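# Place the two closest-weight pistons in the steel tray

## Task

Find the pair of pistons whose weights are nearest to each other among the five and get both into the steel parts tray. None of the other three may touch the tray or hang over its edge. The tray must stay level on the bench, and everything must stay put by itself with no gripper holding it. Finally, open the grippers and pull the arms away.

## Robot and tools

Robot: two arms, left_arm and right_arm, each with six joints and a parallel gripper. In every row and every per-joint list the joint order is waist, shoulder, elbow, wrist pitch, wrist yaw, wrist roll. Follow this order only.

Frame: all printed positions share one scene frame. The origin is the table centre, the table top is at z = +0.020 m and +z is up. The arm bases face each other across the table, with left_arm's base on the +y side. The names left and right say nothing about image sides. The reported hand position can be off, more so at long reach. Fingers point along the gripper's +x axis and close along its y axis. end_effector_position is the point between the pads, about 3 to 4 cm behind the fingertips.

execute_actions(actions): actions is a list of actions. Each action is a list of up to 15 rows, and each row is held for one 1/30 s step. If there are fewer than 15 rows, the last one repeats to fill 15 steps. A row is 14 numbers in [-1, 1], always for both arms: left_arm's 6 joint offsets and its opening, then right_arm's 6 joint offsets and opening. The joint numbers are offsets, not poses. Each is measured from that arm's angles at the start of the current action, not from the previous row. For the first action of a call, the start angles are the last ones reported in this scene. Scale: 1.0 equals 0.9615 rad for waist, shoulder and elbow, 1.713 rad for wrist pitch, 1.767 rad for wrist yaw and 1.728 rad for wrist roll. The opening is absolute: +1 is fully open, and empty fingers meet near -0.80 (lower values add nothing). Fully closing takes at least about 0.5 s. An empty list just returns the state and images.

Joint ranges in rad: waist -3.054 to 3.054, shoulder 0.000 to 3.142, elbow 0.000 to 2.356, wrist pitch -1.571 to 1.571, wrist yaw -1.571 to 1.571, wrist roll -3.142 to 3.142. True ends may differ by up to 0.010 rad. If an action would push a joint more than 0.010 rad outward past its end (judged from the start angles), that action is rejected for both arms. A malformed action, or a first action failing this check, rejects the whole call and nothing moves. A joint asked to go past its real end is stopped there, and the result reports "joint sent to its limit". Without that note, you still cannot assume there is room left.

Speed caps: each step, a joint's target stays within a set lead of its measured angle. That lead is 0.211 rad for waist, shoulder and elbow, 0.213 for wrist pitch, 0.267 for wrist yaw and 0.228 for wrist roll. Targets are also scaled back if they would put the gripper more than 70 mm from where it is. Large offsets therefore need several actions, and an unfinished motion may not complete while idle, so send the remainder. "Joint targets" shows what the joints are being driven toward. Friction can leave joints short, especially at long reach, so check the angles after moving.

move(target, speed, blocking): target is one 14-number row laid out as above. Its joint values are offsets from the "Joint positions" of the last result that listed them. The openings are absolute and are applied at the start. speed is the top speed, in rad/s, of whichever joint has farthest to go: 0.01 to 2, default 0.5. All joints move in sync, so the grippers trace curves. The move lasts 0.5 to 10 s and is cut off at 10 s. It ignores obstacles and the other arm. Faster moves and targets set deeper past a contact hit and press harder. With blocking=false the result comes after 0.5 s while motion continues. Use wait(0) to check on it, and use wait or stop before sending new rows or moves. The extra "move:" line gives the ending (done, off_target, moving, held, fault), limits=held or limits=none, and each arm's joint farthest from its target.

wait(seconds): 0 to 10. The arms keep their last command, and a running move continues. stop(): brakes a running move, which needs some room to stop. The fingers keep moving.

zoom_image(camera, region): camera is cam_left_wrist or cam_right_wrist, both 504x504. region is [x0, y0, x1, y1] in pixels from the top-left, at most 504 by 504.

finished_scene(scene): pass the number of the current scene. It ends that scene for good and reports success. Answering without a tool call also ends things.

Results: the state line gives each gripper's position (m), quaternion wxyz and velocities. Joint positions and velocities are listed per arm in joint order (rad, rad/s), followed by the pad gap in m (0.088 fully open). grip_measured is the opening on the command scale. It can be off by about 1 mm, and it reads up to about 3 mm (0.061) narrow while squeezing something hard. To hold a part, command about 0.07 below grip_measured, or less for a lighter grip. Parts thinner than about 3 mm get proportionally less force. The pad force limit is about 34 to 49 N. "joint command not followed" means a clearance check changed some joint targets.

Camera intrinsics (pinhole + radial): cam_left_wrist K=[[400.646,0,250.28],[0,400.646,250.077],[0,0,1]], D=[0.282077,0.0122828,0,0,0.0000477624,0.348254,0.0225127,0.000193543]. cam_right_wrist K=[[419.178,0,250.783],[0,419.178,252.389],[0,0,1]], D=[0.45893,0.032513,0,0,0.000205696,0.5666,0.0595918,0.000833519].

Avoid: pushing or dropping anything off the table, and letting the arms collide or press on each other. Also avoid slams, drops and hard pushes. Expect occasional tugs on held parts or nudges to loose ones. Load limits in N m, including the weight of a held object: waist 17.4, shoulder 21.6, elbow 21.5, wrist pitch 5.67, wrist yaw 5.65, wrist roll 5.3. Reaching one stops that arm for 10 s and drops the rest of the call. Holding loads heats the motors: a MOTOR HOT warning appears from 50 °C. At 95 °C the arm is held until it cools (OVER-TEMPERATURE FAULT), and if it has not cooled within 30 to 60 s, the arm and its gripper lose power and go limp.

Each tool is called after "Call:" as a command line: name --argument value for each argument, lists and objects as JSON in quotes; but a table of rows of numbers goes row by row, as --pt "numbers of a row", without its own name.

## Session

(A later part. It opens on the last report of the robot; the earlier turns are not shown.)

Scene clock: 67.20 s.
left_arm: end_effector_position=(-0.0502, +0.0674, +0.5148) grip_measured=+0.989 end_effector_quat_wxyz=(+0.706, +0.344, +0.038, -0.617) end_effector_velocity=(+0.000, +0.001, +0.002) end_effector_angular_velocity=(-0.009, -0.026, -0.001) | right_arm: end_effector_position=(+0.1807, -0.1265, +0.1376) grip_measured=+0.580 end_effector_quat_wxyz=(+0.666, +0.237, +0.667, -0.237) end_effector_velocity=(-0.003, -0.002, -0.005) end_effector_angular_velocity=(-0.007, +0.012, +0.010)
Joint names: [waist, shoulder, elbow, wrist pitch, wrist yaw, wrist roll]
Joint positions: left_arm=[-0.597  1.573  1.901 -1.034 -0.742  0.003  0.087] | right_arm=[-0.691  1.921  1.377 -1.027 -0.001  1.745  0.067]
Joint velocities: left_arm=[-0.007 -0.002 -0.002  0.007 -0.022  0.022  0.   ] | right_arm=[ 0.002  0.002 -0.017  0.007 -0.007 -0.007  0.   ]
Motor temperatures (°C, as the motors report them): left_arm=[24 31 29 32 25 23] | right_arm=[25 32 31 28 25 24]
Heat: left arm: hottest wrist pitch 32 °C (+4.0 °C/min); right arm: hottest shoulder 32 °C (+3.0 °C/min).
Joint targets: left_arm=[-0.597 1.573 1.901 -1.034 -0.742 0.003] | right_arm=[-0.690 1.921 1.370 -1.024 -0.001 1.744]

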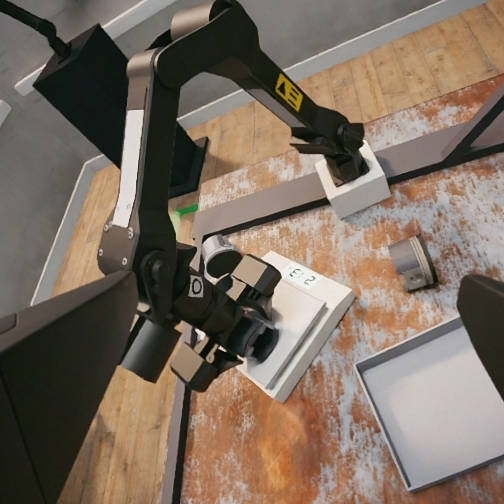

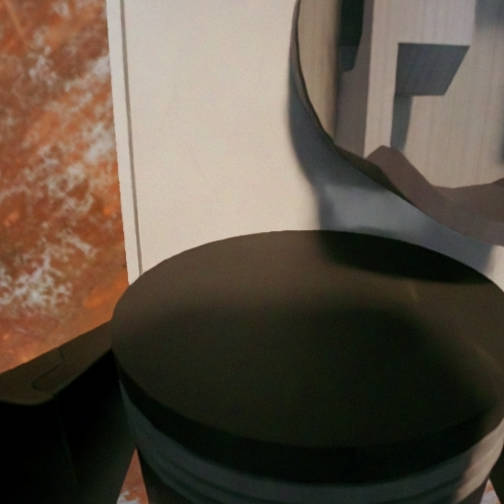

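Call:
execute_actions --actions '[[[0,0,0,0,0,0,1,0,0,-0.01,0.002,0,0,0.48],[0,0,0,0,0,0,1,0,0,-0.013,0.004,0,0,0.48],[0,0,0,0,0,0,1,0,0,-0.015,0.005,0,0,0.48],[0,0,0,0,0,0,1,0,0,-0.017,0.006,0,0,0.48],[0,0,0,0,0,0,1,0,0,-0.017,0.006,0,0,0.48],[0,0,0,0,0,0,1,0,0,-0.017,0.006,0,0,0.48],[0,0,0,0,0,0,1,0,0,-0.017,0.006,0,0,0.48],[0,0,0,0,0,0,1,0,0,-0.017,0.006,0,0,0.48],[0,0,0,0,0,0,1,0,0,-0.014,0.006,0,0,0.55],[0,0,0,0,0,0,1,0,0,-0.01,0.006,0,0,0.6],[0,0,0,0,0,0,1,0,0,-0.01,0.006,0,0,0.65],[0,0,0,0,0,0,1,0,0,-0.01,0.006,0,0,0.72],[0,0,0,0,0,0,1,0,0,-0.01,0.006,0,0,0.8],[0,0,0,0,0,0,1,0,0,-0.01,0.006,0,0,0.85]]]'

Call:
wait --seconds 1.5

Call:
zoom_image --camera "cam_left_wrist" --region '[260, 245, 350, 305]'

Scene clock: 68.40 s.
left_arm: end_effector_position=(-0.0502, +0.0674, +0.5148) grip_measured=+0.989 end_effector_quat_wxyz=(+0.706, +0.344, +0.038, -0.617) end_effector_velocity=(-0.002, +0.000, +0.001) end_effector_angular_velocity=(-0.002, +0.002, -0.012) | right_arm: end_effector_position=(+0.1807, -0.1266, +0.1360) grip_measured=+0.733 end_effector_quat_wxyz=(+0.666, +0.238, +0.667, -0.236) end_effector_velocity=(-0.001, -0.002, +0.000) end_effector_angular_velocity=(-0.010, -0.003, +0.010)
Joint names: [waist, shoulder, elbow, wrist pitch, wrist yaw, wrist roll]
Joint positions: left_arm=[-0.597  1.573  1.901 -1.034 -0.742  0.003  0.087] | right_arm=[-0.691  1.921  1.371 -1.019 -0.001  1.745  0.075]
Joint velocities: left_arm=[-0.002 -0.002 -0.002  0.007  0.007  0.007 -0.   ] | right_arm=[ 0.002 -0.002 -0.002 -0.007  0.007 -0.007  0.051]
Motor temperatures (°C, as the motors report them): left_arm=[24 31 29 32 25 23] | right_arm=[25 32 31 28 25 24]
Heat: left arm: hottest wrist pitch 32 °C (+4.1 °C/min); right arm: hottest shoulder 32 °C (+3.0 °C/min).
Joint targets: left_arm=[-0.597 1.573 1.901 -1.034 -0.742 0.003] | right_arm=[-0.691 1.921 1.368 -1.017 -0.001 1.745]

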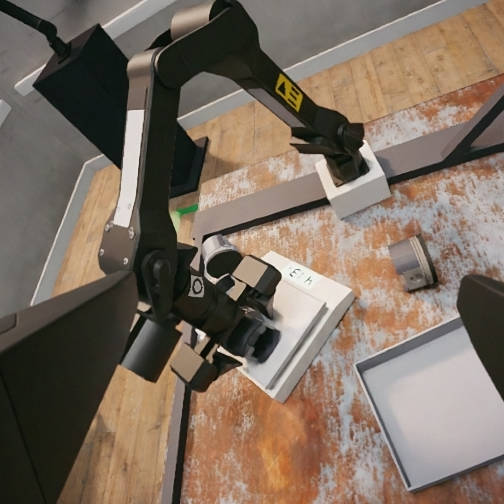

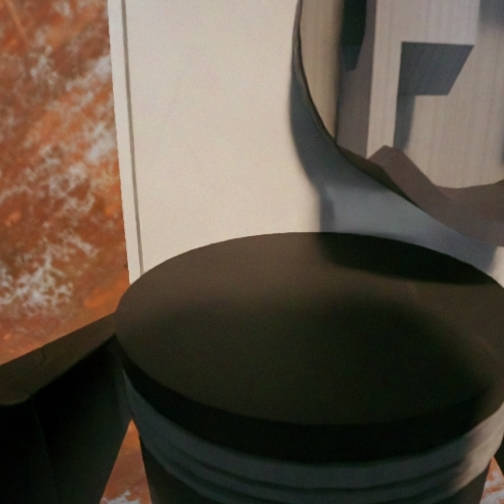

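Scene clock: 69.90 s.
left_arm: end_effector_position=(-0.0502, +0.0674, +0.5148) grip_measured=+0.989 end_effector_quat_wxyz=(+0.706, +0.344, +0.038, -0.617) end_effector_velocity=(+0.001, +0.002, -0.001) end_effector_angular_velocity=(+0.005, -0.014, -0.000) | right_arm: end_effector_position=(+0.1807, -0.1266, +0.1360) grip_measured=+0.848 end_effector_quat_wxyz=(+0.666, +0.238, +0.667, -0.236) end_effector_velocity=(-0.003, -0.001, +0.000) end_effector_angular_velocity=(-0.003, +0.010, +0.010)
Joint names: [waist, shoulder, elbow, wrist pitch, wrist yaw, wrist roll]
Joint positions: left_arm=[-0.597  1.573  1.901 -1.034 -0.742  0.003  0.087] | right_arm=[-0.691  1.921  1.371 -1.019 -0.001  1.745  0.081]
Joint velocities: left_arm=[-0.002 -0.002 -0.002 -0.007 -0.007  0.007  0.   ] | right_arm=[ 0.002 -0.002 -0.002 -0.007 -0.007 -0.007 -0.   ]
Motor temperatures (°C, as the motors report them): left_arm=[24 31 29 32 25 23] | right_arm=[25 32 31 27 25 24]
Heat: left arm: hottest wrist pitch 32 °C (+4.0 °C/min); right arm: hottest shoulder 32 °C (+3.0 °C/min).
Joint targets: left_arm=[-0.597 1.573 1.901 -1.034 -0.742 0.003] | right_arm=[-0.691 1.921 1.368 -1.017 -0.001 1.745]
wait: 1.50 s; at rest by 0.43 s

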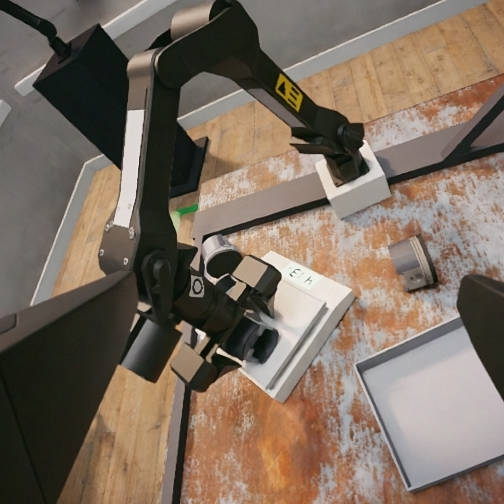

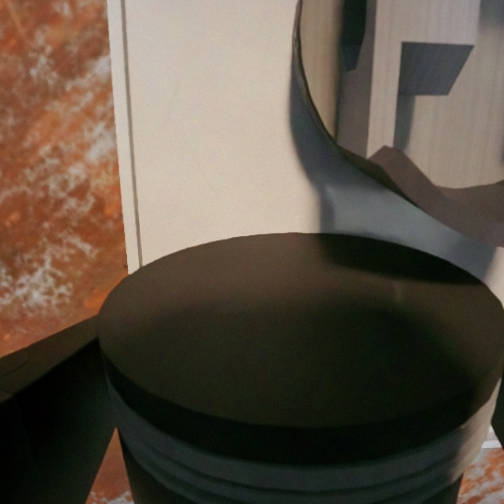

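Region (260, 245, 350, 305) of cam_left_wrist's 504x504 image, scaled by 5.600, with more detail than that image has.

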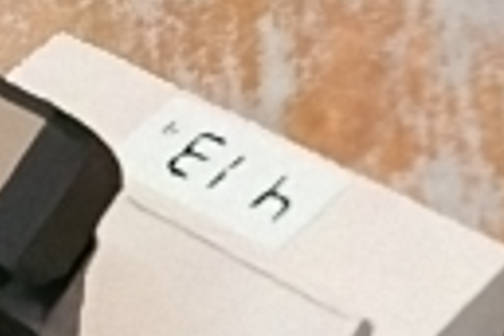

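Call:
execute_actions --actions '[[[0,0,0,0,0,0,1,0,0,0,0,0,0,0.78],[0,0,0,0,0,0,1,0,0,0,0,0,0,0.72],[0,0,0,0,0,0,1,0,0,0,0,0,0,0.68],[0,0,0,0,0,0,1,0,0,0,0,0,0,0.65],[0,0,0,0,0,0,1,0,0,0,0,0,0,0.62],[0,0,0,0,0,0,1,0,0,0,0,0,0,0.59],[0,0,0,0,0,0,1,0,0,0,0,0,0,0.56],[0,0,0,0,0,0,1,0,0,0,0,0,0,0.53],[0,0,0,0,0,0,1,0,0,0,0,0,0,0.5],[0,0,0,0,0,0,1,0,0,0,0,0,0,0.48],[0,0,0,0,0,0,1,0,0,0,0,0,0,0.48],[0,0,0,0,0,0,1,0,0,0,0,0,0,0.48],[0,0,0,0,0,0,1,0,0,0.01,0,0,0,0.48],[0,0,0,0,0,0,1,0,0,0.02,-0.004,0,0,0.48],[0,0,0,0,0,0,1,0,0,0.032,-0.01,0,0,0.48]],[[0,0,0,0,0,0,1,0,0,0.04,-0.016,0,0,0.48],[0,0,0,0,0,0,1,0,0,0.058,-0.026,0,0,0.48],[0,0,0,0,0,0,1,0,0,0.075,-0.036,0,0,0.48],[0,0,0,0,0,0,1,0,0,0.09,-0.044,0,0,0.48],[0,0,0,0,0,0,1,0,0,0.1,-0.05,0,0,0.48]]]'

Scene clock: 72.60 s.
left_arm: end_effector_position=(-0.0502, +0.0674, +0.5148) grip_measured=+0.989 end_effector_quat_wxyz=(+0.706, +0.344, +0.038, -0.617) end_effector_velocity=(-0.001, +0.001, -0.003) end_effector_angular_velocity=(+0.014, -0.009, -0.012) | right_arm: end_effector_position=(+0.1836, -0.1214, +0.1570) grip_measured=+0.582 end_effector_quat_wxyz=(+0.666, +0.238, +0.667, -0.235) end_effector_velocity=(-0.001, -0.001, +0.004) end_effector_angular_velocity=(+0.004, +0.023, +0.000)
Joint names: [waist, shoulder, elbow, wrist pitch, wrist yaw, wrist roll]
Joint positions: left_arm=[-0.597  1.573  1.901 -1.034 -0.742  0.003  0.087] | right_arm=[-0.691  1.921  1.457 -1.104 -0.001  1.745  0.068]
Joint velocities: left_arm=[-0.002 -0.002 -0.007 -0.007  0.007  0.007 -0.   ] | right_arm=[-0.007 -0.002  0.012 -0.022 -0.022 -0.007 -0.   ]
Motor temperatures (°C, as the motors report them): left_arm=[24 31 29 32 25 23] | right_arm=[25 32 31 27 25 24]
Heat: left arm: hottest wrist pitch 32 °C (+4.0 °C/min); right arm: hottest shoulder 32 °C (+3.0 °C/min).
Joint targets: left_arm=[-0.597 1.573 1.901 -1.034 -0.742 0.003] | right_arm=[-0.691 1.921 1.471 -1.108 -0.001 1.745]

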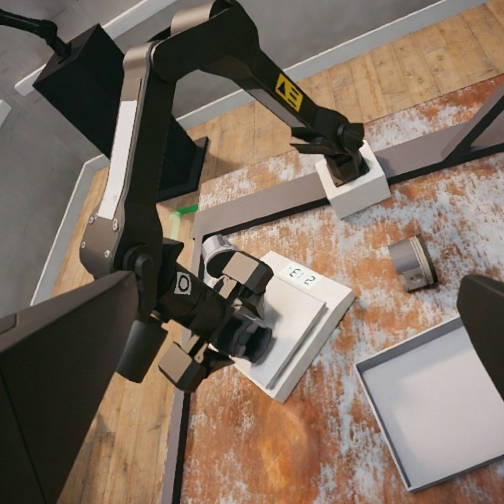

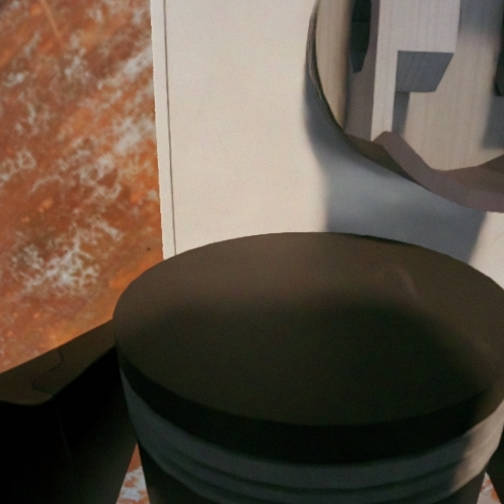

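Call:
move --target '[0,-0.5,0,-0.28,0.2,0,1,0.623,0.232,0.264,-0.02,0,-0.22,0.48]' --speed 1.0

Scene clock: 74.47 s.
left_arm: end_effector_position=(+0.0199, +0.2459, +0.5502) grip_measured=+0.989 end_effector_quat_wxyz=(+0.588, +0.331, +0.096, -0.732) end_effector_velocity=(+0.003, +0.004, +0.000) end_effector_angular_velocity=(-0.005, -0.008, -0.001) | right_arm: end_effector_position=(-0.0275, -0.0266, +0.1404) grip_measured=+0.582 end_effector_quat_wxyz=(+0.699, -0.102, +0.700, +0.104) end_effector_velocity=(+0.000, -0.002, -0.002) end_effector_angular_velocity=(-0.013, +0.006, +0.005)
Joint names: [waist, shoulder, elbow, wrist pitch, wrist yaw, wrist roll]
Joint positions: left_arm=[-0.597  1.094  1.901 -1.511 -0.391  0.003  0.087] | right_arm=[-0.091  2.131  1.698 -1.136 -0.002  1.368  0.068]
Joint velocities: left_arm=[-0.002 -0.012 -0.002 -0.007 -0.007  0.007 -0.   ] | right_arm=[-0.002  0.002 -0.002 -0.007 -0.007 -0.007 -0.   ]
Motor temperatures (°C, as the motors report them): left_arm=[24 31 29 32 25 23] | right_arm=[25 32 31 27 25 24]
Heat: left arm: hottest wrist pitch 32 °C (+3.0 °C/min); right arm: hottest shoulder 32 °C (+3.0 °C/min).
Joint targets: left_arm=[-0.597 1.092 1.901 -1.513 -0.388 0.003] | right_arm=[-0.091 2.144 1.711 -1.138 -0.001 1.364]
move: off_target (right_arm); limits=none; left_arm: farthest joint: the wrist pitch, 0.003 radians from its target (0.480 radians at the start); right_arm: farthest joint: the shoulder, 0.013 radians from its target (0.223 radians at the start)

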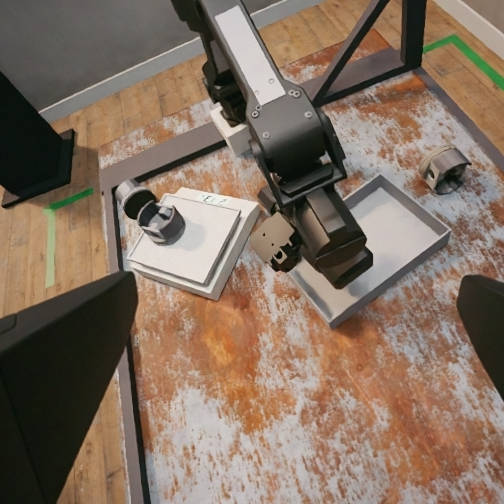

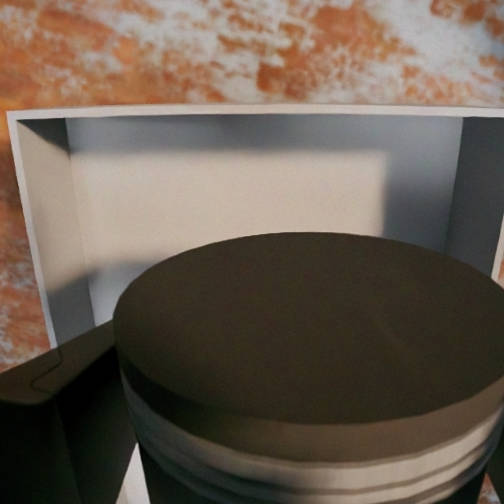

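Call:
move --target '[0,0,0,0,0,0,1,0,0.116,-0.0815,0.1,0,0,0.48]' --speed 0.35

Scene clock: 75.93 s.
left_arm: end_effector_position=(+0.0199, +0.2459, +0.5501) grip_measured=+0.989 end_effector_quat_wxyz=(+0.588, +0.331, +0.096, -0.732) end_effector_velocity=(-0.000, +0.002, -0.000) end_effector_angular_velocity=(+0.005, +0.008, -0.004) | right_arm: end_effector_position=(-0.0282, -0.0181, +0.0831) grip_measured=+0.582 end_effector_quat_wxyz=(+0.699, -0.104, +0.700, +0.103) end_effector_velocity=(+0.002, +0.001, +0.000) end_effector_angular_velocity=(+0.007, +0.008, -0.000)
Joint names: [waist, shoulder, elbow, wrist pitch, wrist yaw, wrist roll]
Joint positions: left_arm=[-0.597  1.094  1.901 -1.511 -0.391  0.003  0.087] | right_arm=[-0.091  2.231  1.625 -0.966 -0.002  1.367  0.068]
Joint velocities: left_arm=[-0.002 -0.002  0.002 -0.007  0.007 -0.007 -0.   ] | right_arm=[-0.007 -0.002 -0.002  0.007 -0.007 -0.007 -0.   ]
Motor temperatures (°C, as the motors report them): left_arm=[24 31 29 32 25 23] | right_arm=[25 33 31 27 25 24]
Heat: left arm: hottest wrist pitch 32 °C (+3.0 °C/min); right arm: hottest shoulder 33 °C (+4.0 °C/min).
Joint targets: left_arm=[-0.597 1.094 1.901 -1.511 -0.391 0.003] | right_arm=[-0.091 2.243 1.620 -0.964 -0.002 1.368]
move: off_target (right_arm); limits=none; left_arm: farthest joint: the waist, 0.000 radians from its target (0.000 radians at the start); right_arm: farthest joint: the shoulder, 0.011 radians from its target (0.111 radians at the start)

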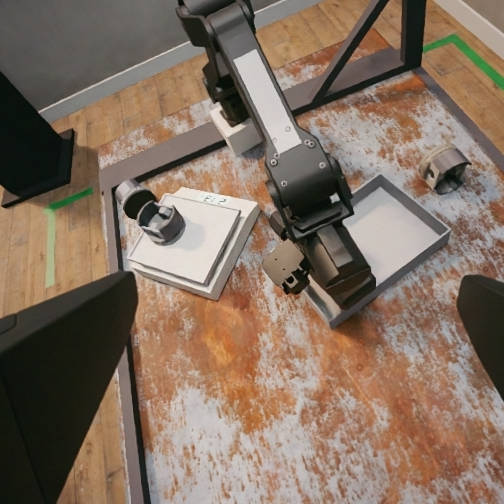

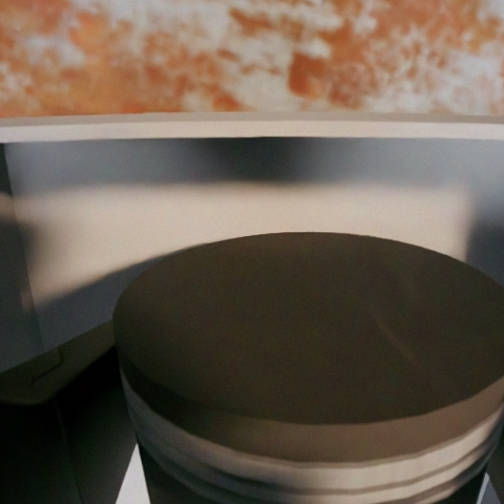

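Call:
execute_actions --actions '[[[0,0,0,0,0,0,1,0,0.01,-0.008,0.002,0,0,0.48],[0,0,0,0,0,0,1,0,0.01,-0.011,0.004,0,0,0.48],[0,0,0,0,0,0,1,0,0.01,-0.014,0.006,0,0,0.48],[0,0,0,0,0,0,1,0,0.01,-0.017,0.008,0,0,0.48],[0,0,0,0,0,0,1,0,0.01,-0.02,0.009,0,0,0.48],[0,0,0,0,0,0,1,0,0.01,-0.022,0.01,0,0,0.48],[0,0,0,0,0,0,1,0,0.01,-0.024,0.011,0,0,0.48],[0,0,0,0,0,0,1,0,0.01,-0.026,0.012,0,0,0.48],[0,0,0,0,0,0,1,0,0.01,-0.028,0.013,0,0,0.48]]]'

Scene clock: 76.87 s.
left_arm: end_effector_position=(+0.0199, +0.2459, +0.5501) grip_measured=+0.989 end_effector_quat_wxyz=(+0.588, +0.331, +0.096, -0.732) end_effector_velocity=(-0.001, -0.000, +0.001) end_effector_angular_velocity=(-0.008, +0.006, +0.003) | right_arm: end_effector_position=(-0.0282, -0.0195, +0.0793) grip_measured=+0.582 end_effector_quat_wxyz=(+0.699, -0.104, +0.700, +0.103) end_effector_velocity=(+0.002, -0.003, -0.001) end_effector_angular_velocity=(-0.011, -0.008, +0.005)
Joint names: [waist, shoulder, elbow, wrist pitch, wrist yaw, wrist roll]
Joint positions: left_arm=[-0.597  1.094  1.901 -1.511 -0.391  0.003  0.087] | right_arm=[-0.091  2.231  1.609 -0.95  -0.002  1.367  0.068]
Joint velocities: left_arm=[-0.007 -0.002 -0.002  0.007 -0.007 -0.007 -0.   ] | right_arm=[-0.002 -0.002 -0.007 -0.007  0.007 -0.007 -0.   ]
Motor temperatures (°C, as the motors report them): left_arm=[24 31 29 32 25 23] | right_arm=[25 33 31 27 25 24]
Heat: left arm: hottest wrist pitch 32 °C (+3.0 °C/min); right arm: hottest shoulder 33 °C (+4.1 °C/min).
Joint targets: left_arm=[-0.597 1.094 1.901 -1.511 -0.391 0.003] | right_arm=[-0.092 2.241 1.598 -0.944 -0.002 1.367]

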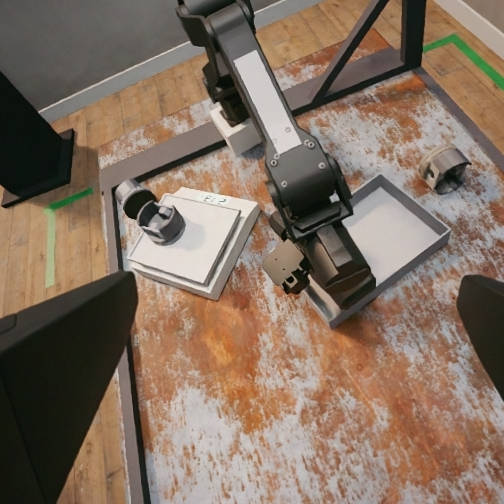

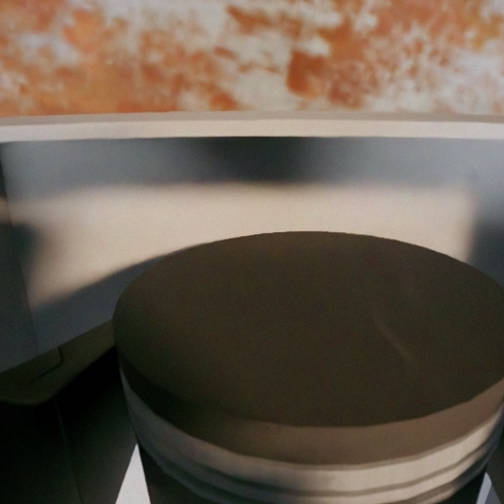

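Call:
execute_actions --actions '[[[0,0,0,0,0,0,1,0,0,0,0,0,0,0.55],[0,0,0,0,0,0,1,0,0,0,0,0,0,0.59],[0,0,0,0,0,0,1,0,0,0,0,0,0,0.63],[0,0,0,0,0,0,1,0,0,0,0,0,0,0.68],[0,0,0,0,0,0,1,0,0,0,0,0,0,0.76],[0,0,0,0,0,0,1,0,0,0,0,0,0,0.85],[0,0,0,0,0,0,1,0,0,0,0,0,0,0.93],[0,0,0,0,0,0,1,0,0,0,0,0,0,1]]]'

Call:
move --target '[0,0,0,0,0,0,1,0,-0.086,0.157,-0.125,0,0,1]' --speed 0.6

Scene clock: 78.03 s.
left_arm: end_effector_position=(+0.0199, +0.2459, +0.5501) grip_measured=+0.989 end_effector_quat_wxyz=(+0.588, +0.331, +0.096, -0.732) end_effector_velocity=(-0.001, -0.003, -0.000) end_effector_angular_velocity=(+0.001, +0.012, +0.016) | right_arm: end_effector_position=(-0.0282, -0.0194, +0.0792) grip_measured=+0.977 end_effector_quat_wxyz=(+0.699, -0.104, +0.700, +0.103) end_effector_velocity=(-0.000, +0.001, +0.000) end_effector_angular_velocity=(+0.007, +0.008, -0.010)
Joint names: [waist, shoulder, elbow, wrist pitch, wrist yaw, wrist roll]
Joint positions: left_arm=[-0.597  1.094  1.901 -1.511 -0.391  0.003  0.087] | right_arm=[-0.091  2.231  1.608 -0.949 -0.002  1.367  0.087]
Joint velocities: left_arm=[-0.002  0.007 -0.002  0.007 -0.007 -0.022 -0.   ] | right_arm=[-0.002 -0.002 -0.002  0.007 -0.007  0.007  0.011]
Motor temperatures (°C, as the motors report them): left_arm=[24 31 29 32 25 23] | right_arm=[25 33 31 27 25 24]
Heat: left arm: hottest wrist pitch 32 °C (+3.0 °C/min); right arm: hottest shoulder 33 °C (+4.0 °C/min).
Joint targets: left_arm=[-0.597 1.094 1.901 -1.511 -0.391 0.003] | right_arm=[-0.092 2.231 1.609 -0.950 -0.002 1.367]

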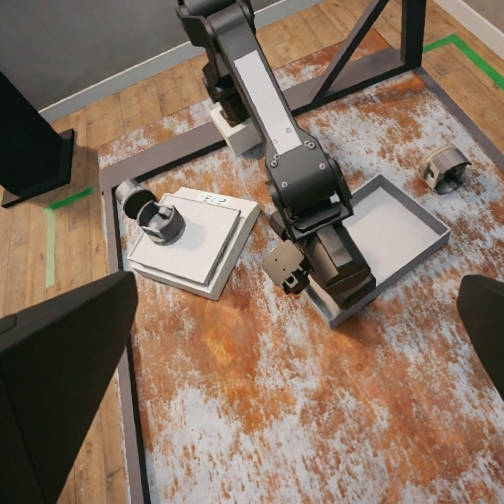

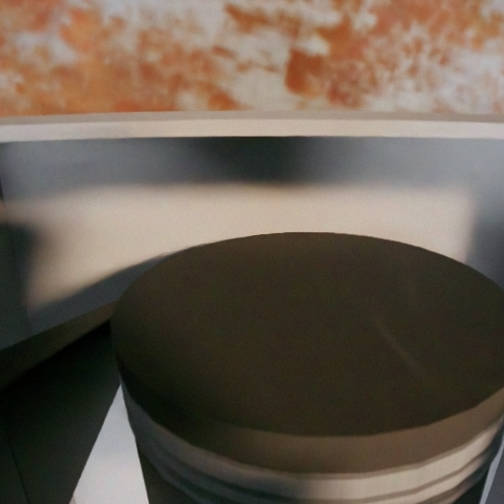

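Scene clock: 79.03 s.
left_arm: end_effector_position=(+0.0199, +0.2459, +0.5501) grip_measured=+0.989 end_effector_quat_wxyz=(+0.588, +0.331, +0.096, -0.732) end_effector_velocity=(+0.000, +0.003, -0.001) end_effector_angular_velocity=(+0.007, +0.020, +0.005) | right_arm: end_effector_position=(-0.0282, -0.0189, +0.1443) grip_measured=+1.000 end_effector_quat_wxyz=(+0.699, -0.101, +0.700, +0.106) end_effector_velocity=(+0.000, -0.005, +0.000) end_effector_angular_velocity=(-0.023, +0.005, -0.010)
Joint names: [waist, shoulder, elbow, wrist pitch, wrist yaw, wrist roll]
Joint positions: left_arm=[-0.597  1.094  1.901 -1.511 -0.391  0.003  0.087] | right_arm=[-0.091  2.156  1.753 -1.162 -0.002  1.367  0.088]
Joint velocities: left_arm=[-0.002 -0.007 -0.002 -0.007  0.007 -0.022  0.   ] | right_arm=[-0.002 -0.002 -0.002 -0.022 -0.007  0.007  0.   ]
Motor temperatures (°C, as the motors report them): left_arm=[24 30 29 32 25 23] | right_arm=[25 33 31 27 25 24]
Heat: left arm: hottest wrist pitch 32 °C (+3.0 °C/min); right arm: hottest shoulder 33 °C (+4.0 °C/min).
Joint targets: left_arm=[-0.597 1.094 1.901 -1.511 -0.391 0.003] | right_arm=[-0.091 2.148 1.759 -1.164 -0.002 1.367]
move: done; limits=none; left_arm: farthest joint: the waist, 0.000 radians from its target (0.000 radians at the start); right_arm: farthest joint: the shoulder, 0.007 radians from its target (0.083 radians at the start)

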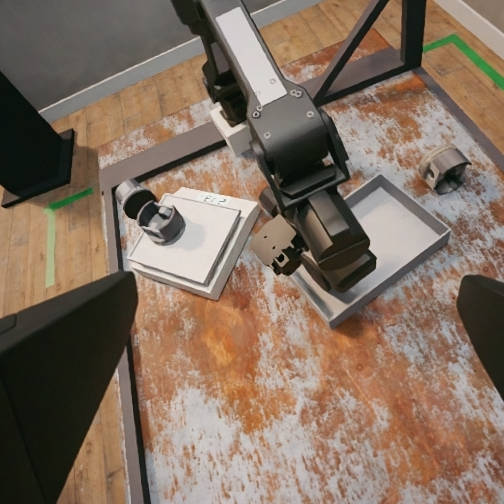

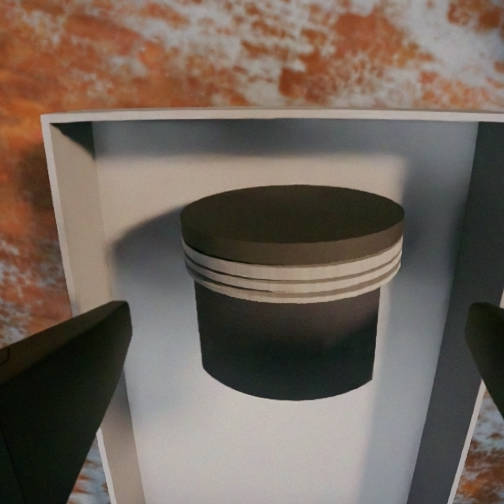

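Call:
move --target '[0,0,0,0,0,0,1,0.321,-0.739,-0.915,0.0965,0,0.267,1]' --speed 1.4

Scene clock: 81.07 s.
left_arm: end_effector_position=(+0.0199, +0.2459, +0.5501) grip_measured=+0.989 end_effector_quat_wxyz=(+0.588, +0.331, +0.096, -0.732) end_effector_velocity=(+0.004, +0.001, -0.004) end_effector_angular_velocity=(+0.013, -0.033, +0.010) | right_arm: end_effector_position=(-0.0785, -0.2229, +0.1451) grip_measured=+1.000 end_effector_quat_wxyz=(+0.704, -0.049, +0.706, +0.050) end_effector_velocity=(+0.001, -0.004, -0.001) end_effector_angular_velocity=(-0.014, +0.002, +0.005)
Joint names: [waist, shoulder, elbow, wrist pitch, wrist yaw, wrist roll]
Joint positions: left_arm=[-0.597  1.094  1.901 -1.511 -0.391  0.003  0.087] | right_arm=[ 0.213  1.454  0.883 -0.998 -0.002  1.825  0.088]
Joint velocities: left_arm=[-0.002  0.002 -0.002 -0.022 -0.022  0.007  0.   ] | right_arm=[-0.002 -0.002 -0.007 -0.007 -0.007 -0.007  0.   ]
Motor temperatures (°C, as the motors report them): left_arm=[24 30 29 32 24 23] | right_arm=[25 34 31 27 25 24]
Heat: left arm: hottest wrist pitch 32 °C (+3.0 °C/min); right arm: hottest shoulder 34 °C (+5.1 °C/min).
Joint targets: left_arm=[-0.597 1.094 1.901 -1.511 -0.391 0.003] | right_arm=[0.217 1.445 0.874 -0.996 -0.002 1.829]
move: done; limits=none; left_arm: farthest joint: the waist, 0.000 radians from its target (0.000 radians at the start); right_arm: farthest joint: the elbow, 0.010 radians from its target (0.880 radians at the start)

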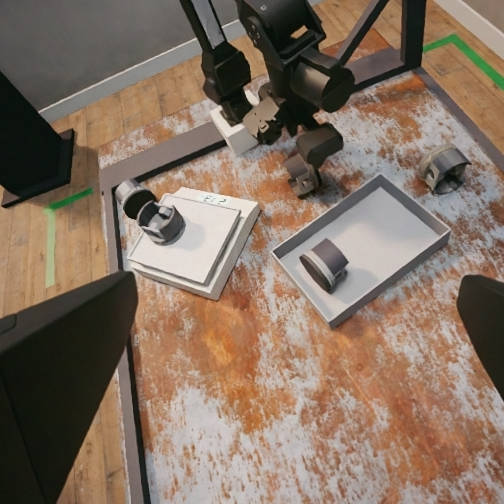

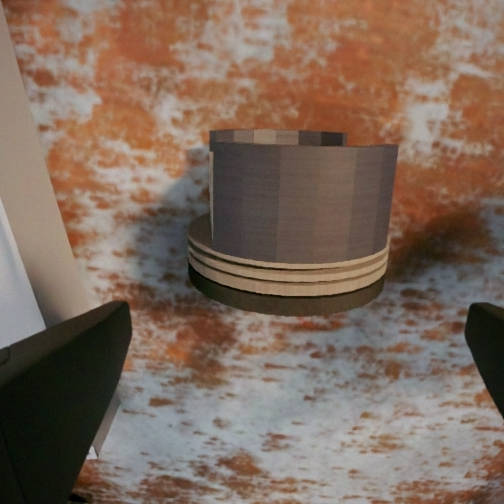

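Call:
move --target '[0,0,0,0,0,0,1,0,0.172,-0.202,0.198,0,0,1]' --speed 0.6

Call:
execute_actions --actions '[[[0,0,0,0,0,0,1,0,0,0,0,0,0,0.92],[0,0,0,0,0,0,1,0,0,0,0,0,0,0.85],[0,0,0,0,0,0,1,0,0,0,0,0,0,0.8],[0,0,0,0,0,0,1,0,0,0,0,0,0,0.76],[0,0,0,0,0,0,1,0,0,0,0,0,0,0.72],[0,0,0,0,0,0,1,0,0,0,0,0,0,0.69],[0,0,0,0,0,0,1,0,0,0,0,0,0,0.66],[0,0,0,0,0,0,1,0,0,0,0,0,0,0.63],[0,0,0,0,0,0,1,0,0,0,0,0,0,0.6],[0,0,0,0,0,0,1,0,0,0,0,0,0,0.57],[0,0,0,0,0,0,1,0,0,0,0,0,0,0.55],[0,0,0,0,0,0,1,0,0,0,0,0,0,0.53],[0,0,0,0,0,0,1,0,0,0,0,0,0,0.51],[0,0,0,0,0,0,1,0,0,0,0,0,0,0.49]]]'

Call:
move --target '[0,0,0,0,0,0,1,0,-0.16,0.185,-0.18,0,0,0.49]' --speed 0.7

Scene clock: 83.10 s.
left_arm: end_effector_position=(+0.0199, +0.2459, +0.5501) grip_measured=+0.989 end_effector_quat_wxyz=(+0.588, +0.331, +0.096, -0.732) end_effector_velocity=(-0.003, +0.000, +0.001) end_effector_angular_velocity=(-0.003, +0.014, -0.009) | right_arm: end_effector_position=(-0.0782, -0.2238, +0.0719) grip_measured=+1.000 end_effector_quat_wxyz=(+0.705, -0.050, +0.706, +0.049) end_effector_velocity=(-0.003, -0.004, +0.000) end_effector_angular_velocity=(-0.015, +0.017, +0.010)
Joint names: [waist, shoulder, elbow, wrist pitch, wrist yaw, wrist roll]
Joint positions: left_arm=[-0.597  1.094  1.901 -1.511 -0.391  0.003  0.087] | right_arm=[ 0.214  1.609  0.698 -0.661 -0.002  1.826  0.088]
Joint velocities: left_arm=[-0.007 -0.002 -0.002  0.007  0.007 -0.007 -0.   ] | right_arm=[ 0.002 -0.002 -0.002 -0.007 -0.022 -0.007  0.   ]
Motor temperatures (°C, as the motors report them): left_arm=[24 30 29 32 24 23] | right_arm=[25 33 31 27 25 24]
Heat: left arm: hottest wrist pitch 32 °C (+3.0 °C/min); right arm: hottest shoulder 33 °C (+4.0 °C/min).
Joint targets: left_arm=[-0.597 1.094 1.901 -1.511 -0.391 0.003] | right_arm=[0.214 1.620 0.689 -0.659 -0.002 1.826]
move: off_target (right_arm); limits=none; left_arm: farthest joint: the waist, 0.000 radians from its target (0.000 radians at the start); right_arm: farthest joint: the shoulder, 0.011 radians from its target (0.165 radians at the start)

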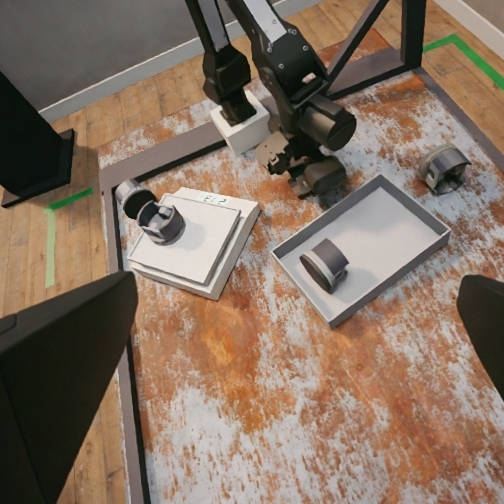

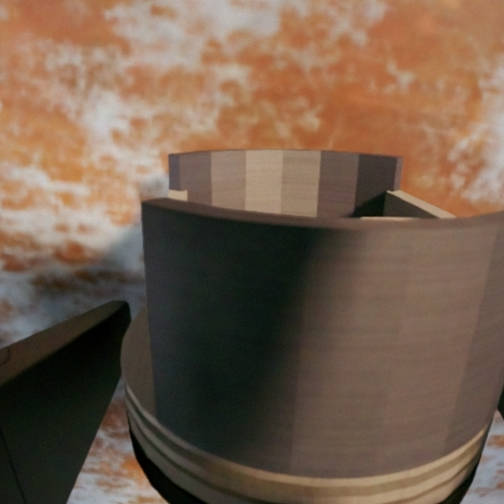

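Scene clock: 83.60 s.
left_arm: end_effector_position=(+0.0199, +0.2459, +0.5501) grip_measured=+0.989 end_effector_quat_wxyz=(+0.588, +0.331, +0.096, -0.732) end_effector_velocity=(+0.003, +0.000, -0.001) end_effector_angular_velocity=(-0.001, -0.010, +0.019) | right_arm: end_effector_position=(-0.0782, -0.2239, +0.0719) grip_measured=+0.604 end_effector_quat_wxyz=(+0.705, -0.050, +0.706, +0.049) end_effector_velocity=(-0.001, -0.003, +0.000) end_effector_angular_velocity=(-0.015, +0.018, +0.015)
Joint names: [waist, shoulder, elbow, wrist pitch, wrist yaw, wrist roll]
Joint positions: left_arm=[-0.597  1.094  1.901 -1.511 -0.391  0.003  0.087] | right_arm=[ 0.214  1.609  0.698 -0.662 -0.002  1.826  0.069]
Joint velocities: left_arm=[-0.002 -0.002 -0.002 -0.007 -0.022 -0.007 -0.   ] | right_arm=[-0.007 -0.002 -0.002 -0.007 -0.022 -0.022 -0.   ]
Motor temperatures (°C, as the motors report them): left_arm=[24 30 29 32 24 23] | right_arm=[25 33 31 27 25 24]
Heat: left arm: hottest wrist pitch 32 °C (+3.0 °C/min); right arm: hottest shoulder 33 °C (+4.0 °C/min).
Joint targets: left_arm=[-0.597 1.094 1.901 -1.511 -0.391 0.003] | right_arm=[0.214 1.609 0.698 -0.661 -0.002 1.826]

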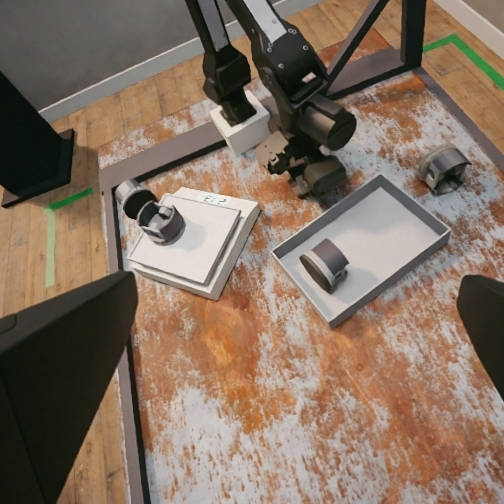

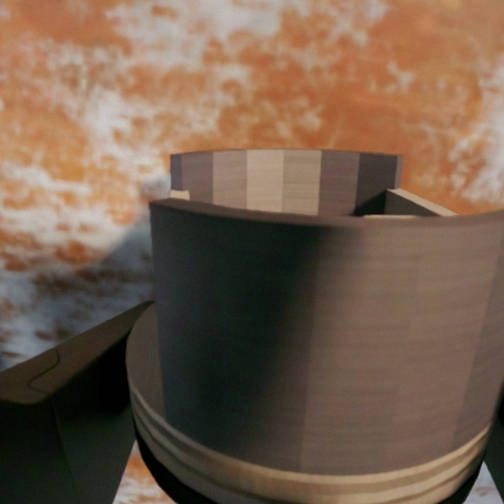

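Scene clock: 84.70 s.
left_arm: end_effector_position=(+0.0199, +0.2459, +0.5501) grip_measured=+0.989 end_effector_quat_wxyz=(+0.588, +0.331, +0.096, -0.732) end_effector_velocity=(+0.002, +0.002, -0.000) end_effector_angular_velocity=(+0.001, +0.012, +0.016) | right_arm: end_effector_position=(-0.0787, -0.2226, +0.1377) grip_measured=+0.604 end_effector_quat_wxyz=(+0.705, -0.050, +0.706, +0.049) end_effector_velocity=(+0.002, -0.000, +0.001) end_effector_angular_velocity=(+0.001, -0.008, +0.020)
Joint names: [waist, shoulder, elbow, wrist pitch, wrist yaw, wrist roll]
Joint positions: left_arm=[-0.597  1.094  1.901 -1.511 -0.391  0.003  0.087] | right_arm=[ 0.214  1.468  0.864 -0.967 -0.002  1.826  0.069]
Joint velocities: left_arm=[-0.002 -0.007 -0.002 -0.007 -0.007 -0.022 -0.   ] | right_arm=[-0.002 -0.002  0.002 -0.007  0.007 -0.022  0.   ]
Motor temperatures (°C, as the motors report them): left_arm=[24 30 29 32 24 23] | right_arm=[25 33 31 27 25 24]
Heat: left arm: hottest wrist pitch 32 °C (+3.0 °C/min); right arm: hottest shoulder 33 °C (+3.0 °C/min).
Joint targets: left_arm=[-0.597 1.094 1.901 -1.511 -0.391 0.003] | right_arm=[0.214 1.455 0.876 -0.970 -0.002 1.826]
move: off_target (right_arm); limits=none; left_arm: farthest joint: the waist, 0.000 radians from its target (0.000 radians at the start); right_arm: farthest joint: the shoulder, 0.013 radians from its target (0.153 radians at the start)

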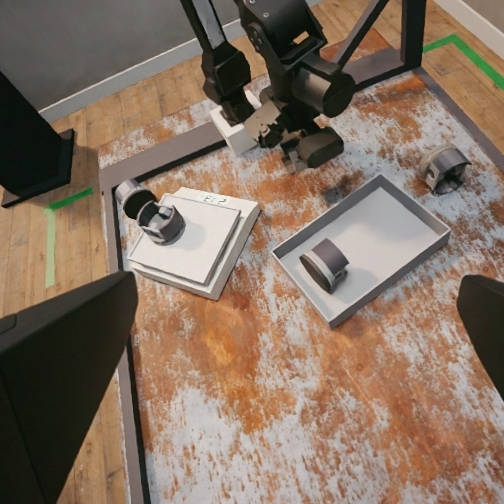

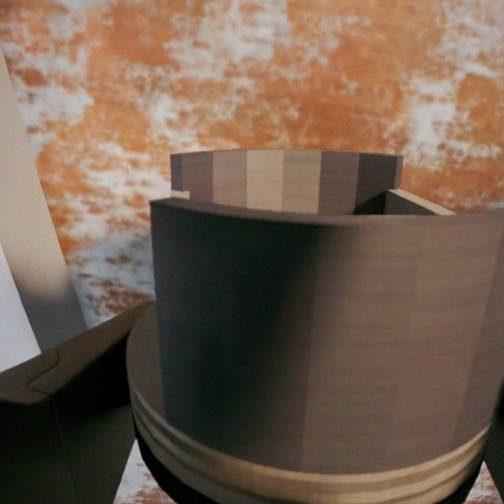

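Call:
move --target '[0,0,0,0,0,0,1,0.013,0.7165,0.8795,-0.093,0,-0.085,0.49]' --speed 1.2

Scene clock: 86.60 s.
left_arm: end_effector_position=(+0.0199, +0.2459, +0.5501) grip_measured=+0.989 end_effector_quat_wxyz=(+0.588, +0.331, +0.096, -0.732) end_effector_velocity=(+0.004, +0.004, -0.003) end_effector_angular_velocity=(+0.012, -0.008, +0.012) | right_arm: end_effector_position=(-0.1519, -0.0566, +0.1350) grip_measured=+0.604 end_effector_quat_wxyz=(+0.699, -0.103, +0.700, +0.103) end_effector_velocity=(-0.001, -0.003, -0.002) end_effector_angular_velocity=(-0.014, +0.002, +0.024)
Joint names: [waist, shoulder, elbow, wrist pitch, wrist yaw, wrist roll]
Joint positions: left_arm=[-0.597  1.094  1.901 -1.511 -0.391  0.003  0.087] | right_arm=[ 0.223  2.144  1.697 -1.124 -0.002  1.682  0.069]
Joint velocities: left_arm=[ 0.002 -0.007 -0.002 -0.022 -0.007 -0.007 -0.   ] | right_arm=[ 0.002  0.002 -0.002 -0.007 -0.007 -0.022 -0.   ]
Motor temperatures (°C, as the motors report them): left_arm=[24 30 29 32 24 23] | right_arm=[25 33 31 27 25 24]
Heat: left arm: hottest wrist pitch 32 °C (+2.0 °C/min); right arm: hottest shoulder 33 °C (+3.0 °C/min).
Joint targets: left_arm=[-0.597 1.094 1.901 -1.511 -0.391 0.003] | right_arm=[0.226 2.157 1.709 -1.126 -0.002 1.679]
move: off_target (right_arm); limits=none; left_arm: farthest joint: the waist, 0.000 radians from its target (0.000 radians at the start); right_arm: farthest joint: the shoulder, 0.013 radians from its target (0.689 radians at the start)

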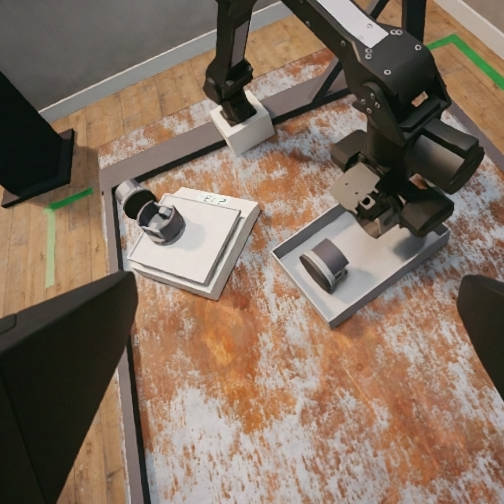

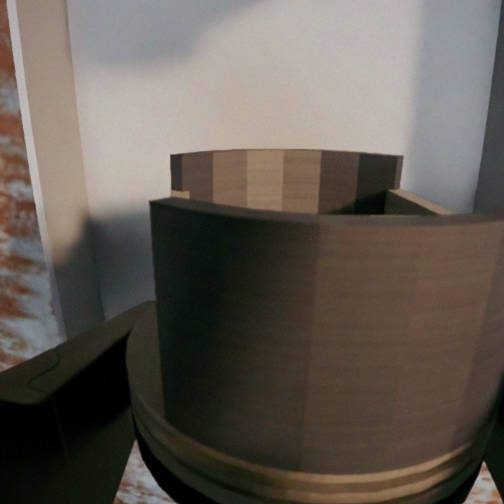

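Call:
move --target '[0,0,0,0,0,0,1,0,0.07,-0.1235,0.1,0,0,0.49]' --speed 0.35

Call:
execute_actions --actions '[[[0,0,0,0,0,0,1,0,0.01,-0.008,0.002,0,0,0.49],[0,0,0,0,0,0,1,0,0.01,-0.011,0.004,0,0,0.49],[0,0,0,0,0,0,1,0,0.01,-0.014,0.006,0,0,0.49],[0,0,0,0,0,0,1,0,0.01,-0.017,0.008,0,0,0.49],[0,0,0,0,0,0,1,0,0.01,-0.02,0.009,0,0,0.49],[0,0,0,0,0,0,1,0,0.01,-0.022,0.01,0,0,0.49],[0,0,0,0,0,0,1,0,0.01,-0.024,0.011,0,0,0.49],[0,0,0,0,0,0,1,0,0.01,-0.026,0.012,0,0,0.49],[0,0,0,0,0,0,1,0,0.01,-0.028,0.013,0,0,0.49]]]'

Scene clock: 88.40 s.
left_arm: end_effector_position=(+0.0199, +0.2459, +0.5501) grip_measured=+0.989 end_effector_quat_wxyz=(+0.588, +0.331, +0.096, -0.732) end_effector_velocity=(+0.004, +0.001, +0.001) end_effector_angular_velocity=(-0.007, -0.019, +0.010) | right_arm: end_effector_position=(-0.1519, -0.0566, +0.0856) grip_measured=+0.604 end_effector_quat_wxyz=(+0.699, -0.104, +0.700, +0.103) end_effector_velocity=(+0.001, -0.002, +0.000) end_effector_angular_velocity=(-0.010, +0.004, +0.005)
Joint names: [waist, shoulder, elbow, wrist pitch, wrist yaw, wrist roll]
Joint positions: left_arm=[-0.597  1.094  1.901 -1.511 -0.391  0.003  0.087] | right_arm=[ 0.223  2.2    1.584 -0.955 -0.002  1.682  0.069]
Joint velocities: left_arm=[-0.002 -0.002  0.002 -0.007 -0.022  0.007 -0.   ] | right_arm=[-0.002 -0.002 -0.002 -0.007 -0.007 -0.007 -0.   ]
Motor temperatures (°C, as the motors report them): left_arm=[24 29 29 33 24 23] | right_arm=[25 33 32 27 25 24]
Heat: left arm: hottest wrist pitch 33 °C (+3.0 °C/min); right arm: hottest shoulder 33 °C (+3.0 °C/min).
Joint targets: left_arm=[-0.597 1.094 1.901 -1.511 -0.391 0.003] | right_arm=[0.223 2.211 1.578 -0.952 -0.002 1.682]
move: off_target (right_arm); limits=none; left_arm: farthest joint: the waist, 0.000 radians from its target (0.000 radians at the start); right_arm: farthest joint: the shoulder, 0.011 radians from its target (0.067 radians at the start)

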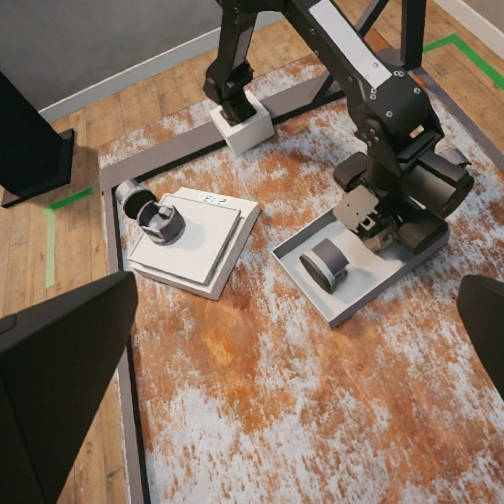

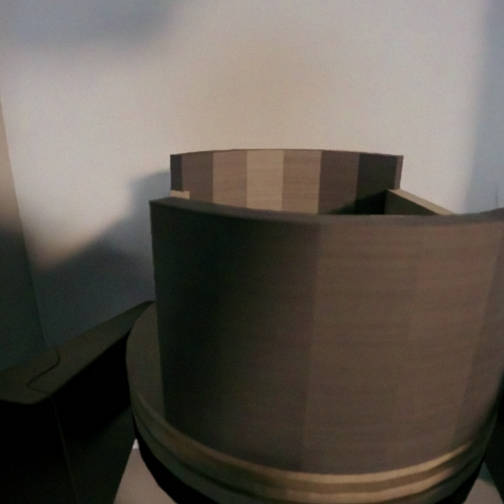

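Scene clock: 88.90 s.
left_arm: end_effector_position=(+0.0199, +0.2459, +0.5501) grip_measured=+0.989 end_effector_quat_wxyz=(+0.588, +0.331, +0.096, -0.732) end_effector_velocity=(+0.000, -0.001, +0.001) end_effector_angular_velocity=(-0.008, +0.006, +0.008) | right_arm: end_effector_position=(-0.1514, -0.0579, +0.0816) grip_measured=+0.604 end_effector_quat_wxyz=(+0.699, -0.103, +0.700, +0.103) end_effector_velocity=(+0.001, -0.002, +0.000) end_effector_angular_velocity=(-0.010, +0.004, -0.010)
Joint names: [waist, shoulder, elbow, wrist pitch, wrist yaw, wrist roll]
Joint positions: left_arm=[-0.597  1.094  1.901 -1.511 -0.391  0.003  0.087] | right_arm=[ 0.223  2.2    1.567 -0.937 -0.002  1.682  0.069]
Joint velocities: left_arm=[-0.002 -0.002 -0.002  0.007 -0.007 -0.007 -0.   ] | right_arm=[-0.002 -0.002 -0.002 -0.007 -0.007  0.007  0.   ]
Motor temperatures (°C, as the motors report them): left_arm=[24 29 29 33 24 23] | right_arm=[25 33 32 27 25 24]
Heat: left arm: hottest wrist pitch 33 °C (+3.0 °C/min); right arm: hottest shoulder 33 °C (+3.0 °C/min).
Joint targets: left_arm=[-0.597 1.094 1.901 -1.511 -0.391 0.003] | right_arm=[0.223 2.210 1.557 -0.932 -0.002 1.682]

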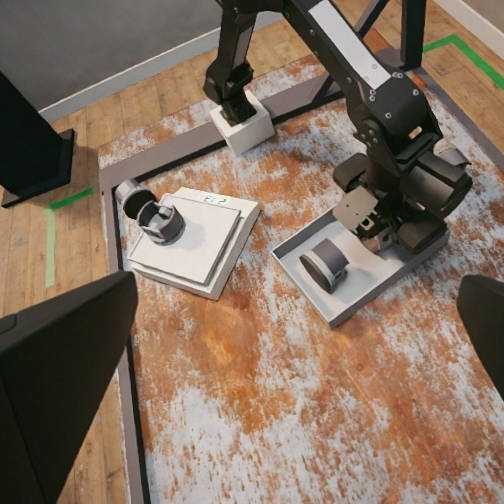

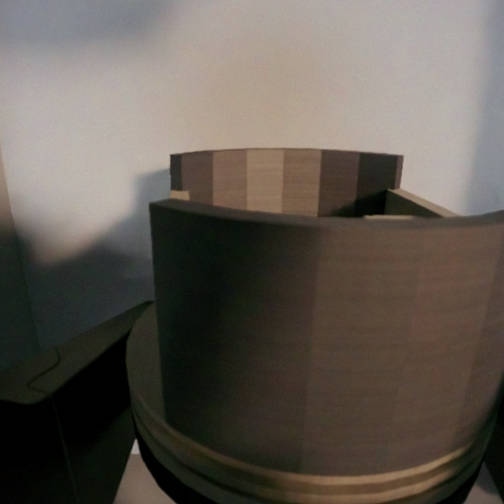

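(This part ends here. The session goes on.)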